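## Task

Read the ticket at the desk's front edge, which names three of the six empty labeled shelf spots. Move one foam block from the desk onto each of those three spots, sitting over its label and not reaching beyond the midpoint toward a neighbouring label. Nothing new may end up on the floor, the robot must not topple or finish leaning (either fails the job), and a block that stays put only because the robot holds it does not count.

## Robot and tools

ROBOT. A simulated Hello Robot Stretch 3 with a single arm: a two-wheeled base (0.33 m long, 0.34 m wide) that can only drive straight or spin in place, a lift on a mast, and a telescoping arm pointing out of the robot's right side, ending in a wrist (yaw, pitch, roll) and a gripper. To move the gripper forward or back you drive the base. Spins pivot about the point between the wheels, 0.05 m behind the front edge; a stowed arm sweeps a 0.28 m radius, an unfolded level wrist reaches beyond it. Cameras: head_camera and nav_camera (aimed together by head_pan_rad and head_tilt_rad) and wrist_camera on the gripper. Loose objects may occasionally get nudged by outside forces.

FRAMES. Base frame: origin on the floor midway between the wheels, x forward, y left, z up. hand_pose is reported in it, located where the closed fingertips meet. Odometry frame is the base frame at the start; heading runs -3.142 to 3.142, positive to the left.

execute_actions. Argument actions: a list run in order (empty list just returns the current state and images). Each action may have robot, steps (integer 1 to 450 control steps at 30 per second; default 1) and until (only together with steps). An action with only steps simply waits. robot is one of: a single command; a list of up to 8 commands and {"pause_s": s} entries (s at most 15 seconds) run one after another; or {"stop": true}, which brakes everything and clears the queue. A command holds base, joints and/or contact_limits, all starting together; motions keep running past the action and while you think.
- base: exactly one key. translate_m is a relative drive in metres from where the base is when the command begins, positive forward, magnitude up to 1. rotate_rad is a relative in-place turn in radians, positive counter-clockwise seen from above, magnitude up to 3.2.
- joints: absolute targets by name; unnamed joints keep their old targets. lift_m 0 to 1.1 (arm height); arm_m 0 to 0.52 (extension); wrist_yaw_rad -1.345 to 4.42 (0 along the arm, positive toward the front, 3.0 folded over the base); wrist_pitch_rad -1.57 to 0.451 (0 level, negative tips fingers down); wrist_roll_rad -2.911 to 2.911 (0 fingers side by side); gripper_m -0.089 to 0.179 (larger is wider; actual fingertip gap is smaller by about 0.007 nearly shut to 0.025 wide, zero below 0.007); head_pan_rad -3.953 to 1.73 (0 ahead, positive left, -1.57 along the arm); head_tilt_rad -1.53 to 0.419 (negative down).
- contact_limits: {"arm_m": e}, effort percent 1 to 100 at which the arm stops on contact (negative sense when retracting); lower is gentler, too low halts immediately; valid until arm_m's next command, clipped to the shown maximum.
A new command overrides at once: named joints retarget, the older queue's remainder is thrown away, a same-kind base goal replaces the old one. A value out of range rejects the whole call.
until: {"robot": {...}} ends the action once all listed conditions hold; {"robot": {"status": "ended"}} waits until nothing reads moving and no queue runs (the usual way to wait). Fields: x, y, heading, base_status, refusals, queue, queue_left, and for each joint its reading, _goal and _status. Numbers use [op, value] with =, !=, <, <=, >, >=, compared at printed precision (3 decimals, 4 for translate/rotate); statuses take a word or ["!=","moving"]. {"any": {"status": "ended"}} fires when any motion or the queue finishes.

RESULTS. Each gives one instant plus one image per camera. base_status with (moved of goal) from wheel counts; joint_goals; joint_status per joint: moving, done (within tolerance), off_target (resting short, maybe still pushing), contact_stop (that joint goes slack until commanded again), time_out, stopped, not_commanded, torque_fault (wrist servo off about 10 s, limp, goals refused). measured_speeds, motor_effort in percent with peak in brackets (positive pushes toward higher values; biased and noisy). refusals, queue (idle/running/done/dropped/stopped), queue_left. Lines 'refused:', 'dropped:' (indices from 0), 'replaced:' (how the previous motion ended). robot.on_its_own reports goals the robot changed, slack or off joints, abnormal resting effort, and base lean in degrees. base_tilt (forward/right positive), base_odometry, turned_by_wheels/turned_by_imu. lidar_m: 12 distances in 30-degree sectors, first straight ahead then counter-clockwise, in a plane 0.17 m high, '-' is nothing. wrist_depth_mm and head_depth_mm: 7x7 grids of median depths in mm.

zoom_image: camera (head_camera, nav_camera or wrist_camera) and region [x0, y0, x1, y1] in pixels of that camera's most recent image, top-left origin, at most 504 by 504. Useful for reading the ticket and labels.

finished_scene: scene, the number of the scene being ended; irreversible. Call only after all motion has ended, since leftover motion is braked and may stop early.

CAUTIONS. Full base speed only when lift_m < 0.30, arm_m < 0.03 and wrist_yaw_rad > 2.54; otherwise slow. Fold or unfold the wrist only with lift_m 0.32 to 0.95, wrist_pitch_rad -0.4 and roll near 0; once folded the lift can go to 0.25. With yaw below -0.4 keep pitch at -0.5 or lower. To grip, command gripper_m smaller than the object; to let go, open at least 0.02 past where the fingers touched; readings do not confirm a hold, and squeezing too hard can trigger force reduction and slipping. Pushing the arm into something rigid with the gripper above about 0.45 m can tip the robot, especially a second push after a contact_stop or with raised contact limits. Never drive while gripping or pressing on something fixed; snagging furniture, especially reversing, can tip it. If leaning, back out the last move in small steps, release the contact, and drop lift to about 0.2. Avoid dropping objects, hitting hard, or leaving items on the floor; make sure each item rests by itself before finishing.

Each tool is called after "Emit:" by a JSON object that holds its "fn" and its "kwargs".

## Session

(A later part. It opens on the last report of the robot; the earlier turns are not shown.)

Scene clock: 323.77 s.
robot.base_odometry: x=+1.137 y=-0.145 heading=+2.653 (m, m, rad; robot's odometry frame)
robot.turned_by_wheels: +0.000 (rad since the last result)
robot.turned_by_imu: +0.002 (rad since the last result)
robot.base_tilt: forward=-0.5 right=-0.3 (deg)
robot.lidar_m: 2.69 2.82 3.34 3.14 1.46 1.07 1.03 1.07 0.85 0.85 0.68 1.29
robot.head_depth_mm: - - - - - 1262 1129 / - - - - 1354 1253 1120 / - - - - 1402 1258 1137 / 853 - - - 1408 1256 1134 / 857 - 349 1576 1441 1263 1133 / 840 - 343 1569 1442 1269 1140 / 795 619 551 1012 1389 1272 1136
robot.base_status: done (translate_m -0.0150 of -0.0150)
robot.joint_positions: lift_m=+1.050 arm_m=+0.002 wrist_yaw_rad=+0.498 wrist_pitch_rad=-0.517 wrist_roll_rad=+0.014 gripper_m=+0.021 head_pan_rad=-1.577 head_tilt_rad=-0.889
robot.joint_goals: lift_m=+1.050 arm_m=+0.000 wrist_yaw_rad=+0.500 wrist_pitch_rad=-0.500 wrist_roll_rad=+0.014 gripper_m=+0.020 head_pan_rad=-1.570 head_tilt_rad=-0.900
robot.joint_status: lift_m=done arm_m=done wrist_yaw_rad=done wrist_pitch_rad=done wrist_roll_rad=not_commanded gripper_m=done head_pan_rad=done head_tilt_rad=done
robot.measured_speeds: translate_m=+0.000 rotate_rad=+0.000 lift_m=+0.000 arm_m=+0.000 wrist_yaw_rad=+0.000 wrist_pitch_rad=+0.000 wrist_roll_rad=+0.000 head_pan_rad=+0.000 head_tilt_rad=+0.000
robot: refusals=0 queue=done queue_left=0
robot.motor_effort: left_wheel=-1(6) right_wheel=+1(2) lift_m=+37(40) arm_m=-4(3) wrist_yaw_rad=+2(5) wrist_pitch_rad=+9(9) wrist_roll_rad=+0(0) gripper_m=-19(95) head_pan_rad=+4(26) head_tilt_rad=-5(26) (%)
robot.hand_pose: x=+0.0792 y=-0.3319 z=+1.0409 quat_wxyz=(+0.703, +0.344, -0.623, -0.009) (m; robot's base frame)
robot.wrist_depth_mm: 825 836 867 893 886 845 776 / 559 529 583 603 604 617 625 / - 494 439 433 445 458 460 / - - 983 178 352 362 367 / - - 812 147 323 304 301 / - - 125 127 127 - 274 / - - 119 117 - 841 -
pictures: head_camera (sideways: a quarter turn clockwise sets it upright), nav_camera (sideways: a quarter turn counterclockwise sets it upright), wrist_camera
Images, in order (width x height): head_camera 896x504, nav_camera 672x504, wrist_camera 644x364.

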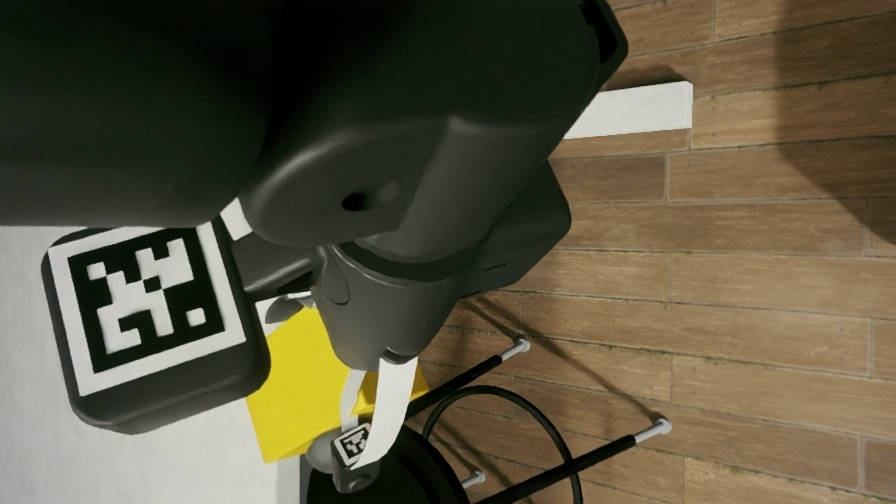

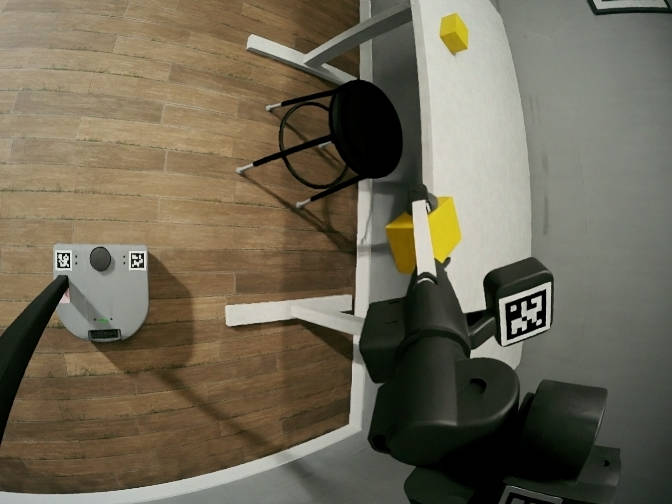

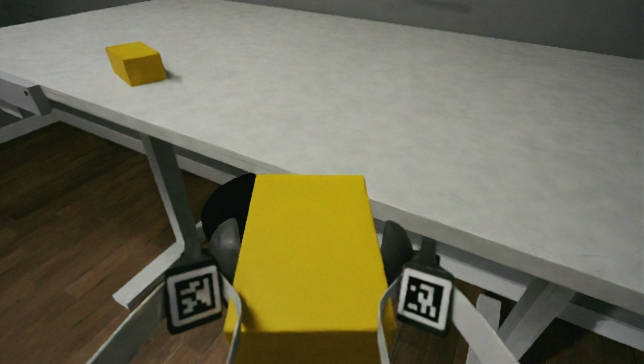

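Emit:
{"fn": "execute_actions", "kwargs": {"actions": [{"robot":{"base":{"rotate_rad":1.705},"joints":{"wrist_pitch_rad":-0.4,"lift_m":0.29}},"steps":450,"until":{"robot":{"lift_m":["<",0.95]}}},
{"robot":{"joints":{"wrist_yaw_rad":2.7}},"steps":450,"until":{"robot":{"base_status":["!=","moving"]}}},
{"robot":{"base":{"translate_m":1.0}},"steps":5},{"steps":450,"until":{"robot":{"translate_m":[">",0.82]}}},
{"robot":{"base":{"translate_m":1.0}},"steps":5},{"steps":450,"until":{"robot":{"translate_m":[">",0.82]}}},
{"robot":[{"base":{"translate_m":1.0}},{"base":{"rotate_rad":1.42},"joints":{"lift_m":0.72}}],"steps":450,"until":{"robot":{"lift_m":[">",0.36]}}},
{"robot":{"joints":{"wrist_yaw_rad":0.04}},"steps":450,"until":{"robot":{"wrist_yaw_rad":["<",1.5]}}},
{"robot":{"joints":{"wrist_pitch_rad":-0.5}},"steps":450,"until":{"robot":{"status":"ended"}}}]}}

Scene clock: 353.03 s.
robot.base_odometry: x=+0.217 y=-2.630 heading=-0.505 (m, m, rad; robot's odometry frame)
robot.turned_by_wheels: +3.125 (rad since the last result)
robot.turned_by_imu: +3.123 (rad since the last result)
robot.base_tilt: forward=-0.5 right=-0.2 (deg)
robot.lidar_m: 0.65 0.68 0.93 2.54 4.02 3.20 2.30 0.80 0.82 0.61 0.55 0.68
robot.head_depth_mm: 514 803 914 810 1305 1220 - / 517 803 917 834 1320 1225 - / 518 804 919 836 1312 - - / 523 813 921 836 1258 1231 1130 / 523 813 917 864 1200 1248 1138 / 526 660 678 1147 1416 1272 1135 / 716 833 1027 1248 1420 1278 1138
robot.base_status: done (rotate_rad +1.4199 of +1.4200)
robot.joint_positions: lift_m=+0.720 arm_m=+0.002 wrist_yaw_rad=+0.043 wrist_pitch_rad=-0.517 wrist_roll_rad=+0.014 gripper_m=+0.021 head_pan_rad=-1.577 head_tilt_rad=-0.889
robot.joint_goals: lift_m=+0.720 arm_m=+0.000 wrist_yaw_rad=+0.040 wrist_pitch_rad=-0.500 wrist_roll_rad=+0.014 gripper_m=+0.020 head_pan_rad=-1.570 head_tilt_rad=-0.900
robot.joint_status: lift_m=done arm_m=done wrist_yaw_rad=done wrist_pitch_rad=done wrist_roll_rad=not_commanded gripper_m=done head_pan_rad=done head_tilt_rad=done
robot.measured_speeds: translate_m=+0.000 rotate_rad=+0.000 lift_m=+0.000 arm_m=+0.000 wrist_yaw_rad=+0.000 wrist_pitch_rad=+0.000 wrist_roll_rad=+0.000 head_pan_rad=+0.000 head_tilt_rad=+0.000
robot: refusals=0 queue=done queue_left=0
robot.motor_effort: left_wheel=-1(6) right_wheel=+1(6) lift_m=+37(37) arm_m=-4(4) wrist_yaw_rad=-2(5) wrist_pitch_rad=+9(15) wrist_roll_rad=+0(0) gripper_m=-18(19) head_pan_rad=+4(5) head_tilt_rad=-5(5) (%)
robot.hand_pose: x=-0.0125 y=-0.3573 z=+0.7110 quat_wxyz=(+0.683, +0.194, -0.684, -0.168) (m; robot's base frame)
robot.wrist_depth_mm: 543 300 483 498 493 483 480 / 595 326 487 529 515 514 524 / 674 357 389 394 400 368 415 / 750 713 351 176 346 352 350 / 796 857 435 147 741 744 680 / 819 909 126 126 127 814 685 / 783 842 119 116 698 734 675
pictures: head_camera (sideways: a quarter turn clockwise sets it upright), nav_camera (sideways: a quarter turn counterclockwise sets it upright), wrist_camera
Images, in order (width x height): head_camera 896x504, nav_camera 672x504, wrist_camera 644x364.

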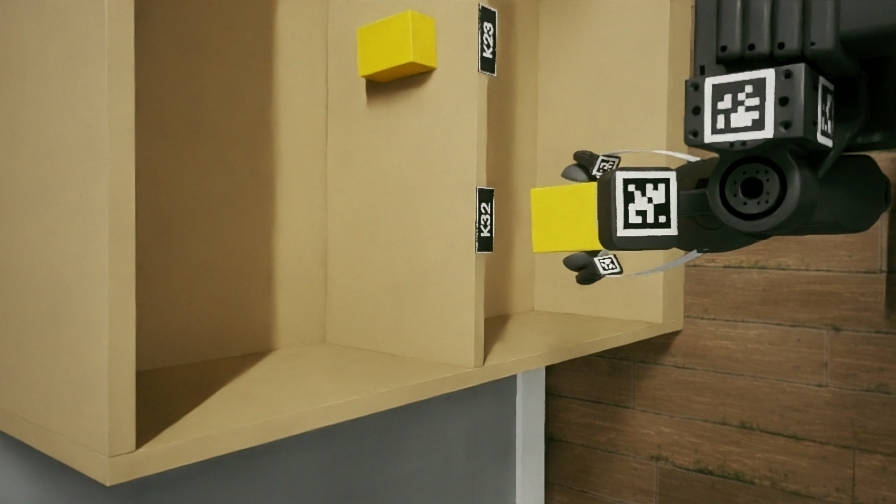

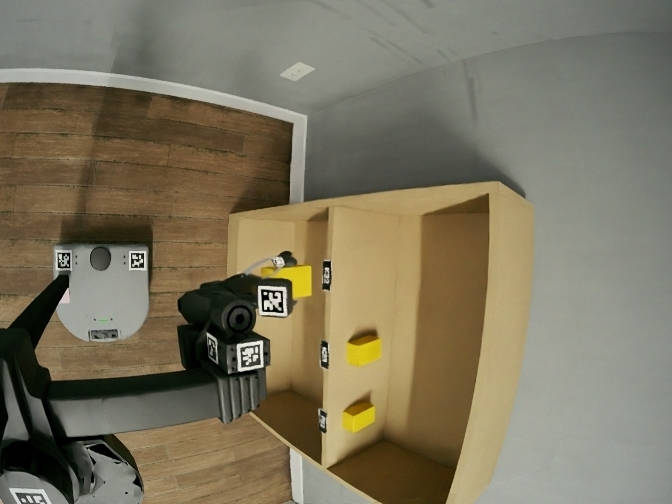

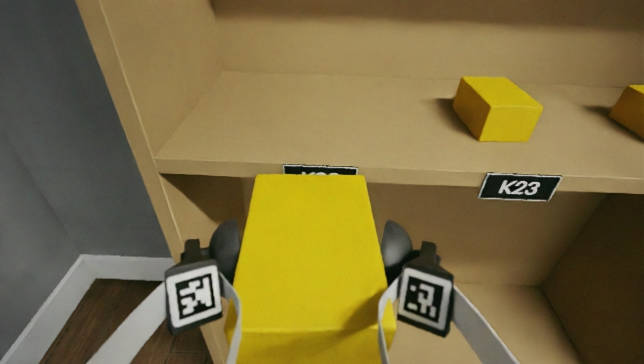

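Emit:
{"fn": "execute_actions", "kwargs": {"actions": [{"robot":[{"joints":{"arm_m":0.285}},{"joints":{"lift_m":0.684}},{"joints":{"gripper_m":0.12}},{"joints":{"arm_m":0.1,"lift_m":0.694}}],"steps":450,"until":{"robot":{"status":"ended"}}}]}}

Scene clock: 365.13 s.
robot.base_odometry: x=+0.217 y=-2.630 heading=-0.505 (m, m, rad; robot's odometry frame)
robot.turned_by_wheels: +0.000 (rad since the last result)
robot.turned_by_imu: +0.002 (rad since the last result)
robot.base_tilt: forward=-0.5 right=-0.3 (deg)
robot.lidar_m: 0.65 0.68 0.93 2.55 4.03 3.18 2.29 0.79 0.82 0.61 0.55 0.68
robot.head_depth_mm: 514 805 916 810 1321 - - / 518 804 916 833 1325 1205 1131 / 519 813 917 819 - 1222 1127 / 521 810 919 819 1308 1229 1134 / 524 811 913 861 1196 1253 1136 / 525 657 679 1151 1409 1265 1137 / 714 834 1029 1260 1422 1273 1136
robot.base_status: done (rotate_rad +1.4199 of +1.4200)
robot.joint_positions: lift_m=+0.694 arm_m=+0.100 wrist_yaw_rad=+0.042 wrist_pitch_rad=-0.517 wrist_roll_rad=+0.014 gripper_m=+0.120 head_pan_rad=-1.577 head_tilt_rad=-0.889
robot.joint_goals: lift_m=+0.694 arm_m=+0.100 wrist_yaw_rad=+0.040 wrist_pitch_rad=-0.500 wrist_roll_rad=+0.014 gripper_m=+0.120 head_pan_rad=-1.570 head_tilt_rad=-0.900
robot.joint_status: lift_m=done arm_m=done wrist_yaw_rad=done wrist_pitch_rad=done wrist_roll_rad=not_commanded gripper_m=done head_pan_rad=done head_tilt_rad=done
robot.measured_speeds: translate_m=+0.000 rotate_rad=+0.000 lift_m=+0.000 arm_m=+0.000 wrist_yaw_rad=+0.000 wrist_pitch_rad=+0.000 wrist_roll_rad=+0.000 head_pan_rad=+0.000 head_tilt_rad=+0.000
robot: refusals=0 queue=done queue_left=0
robot.motor_effort: left_wheel=-1(1) right_wheel=+2(1) lift_m=+37(39) arm_m=-3(4) wrist_yaw_rad=-2(3) wrist_pitch_rad=+9(9) wrist_roll_rad=+0(0) gripper_m=+0(84) head_pan_rad=+4(5) head_tilt_rad=-5(5) (%)
robot.hand_pose: x=-0.0127 y=-0.4559 z=+0.6848 quat_wxyz=(+0.683, +0.194, -0.684, -0.168) (m; robot's base frame)
robot.wrist_depth_mm: 219 302 412 409 406 397 397 / 216 305 437 423 434 424 425 / 218 302 330 274 343 314 276 / 246 265 267 269 273 275 280 / 730 276 441 254 252 251 250 / 781 - 641 745 713 694 652 / 737 753 658 711 702 693 674
pictures: head_camera (sideways: a quarter turn clockwise sets it upright), nav_camera (sideways: a quarter turn counterclockwise sets it upright), wrist_camera
Images, in order (width x height): head_camera 896x504, nav_camera 672x504, wrist_camera 644x364.

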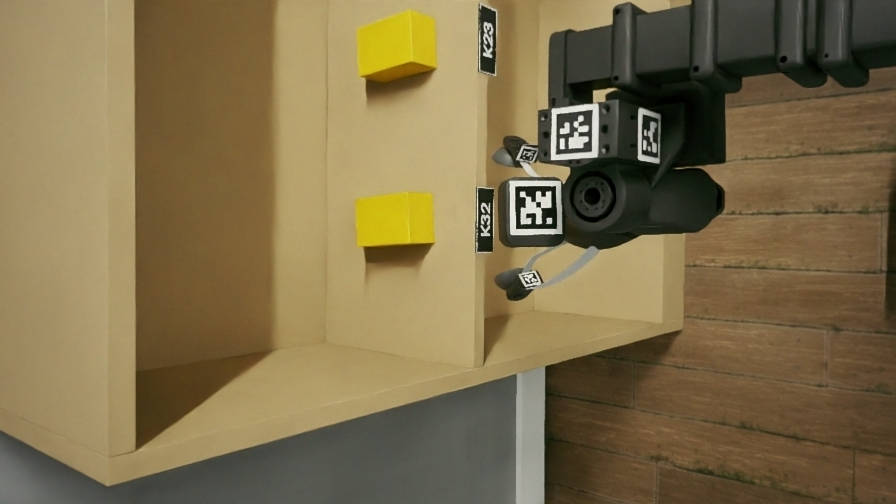

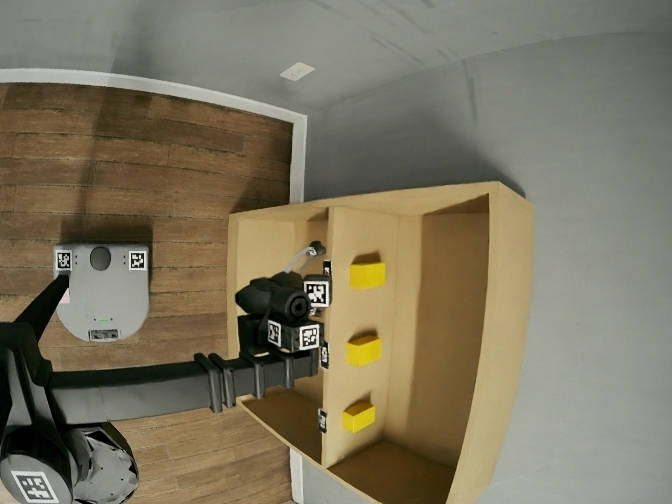

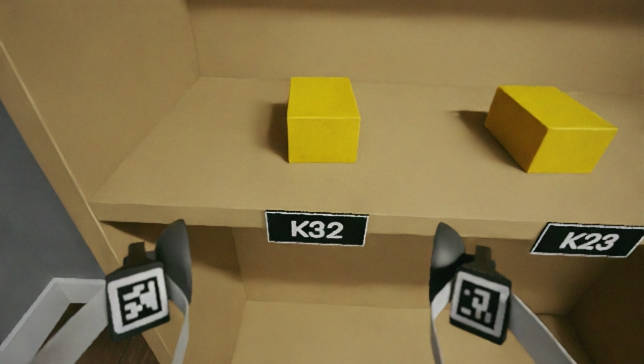

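Emit:
{"fn": "finished_scene", "kwargs": {"scene": 2}}

The scene is finished: the task was done.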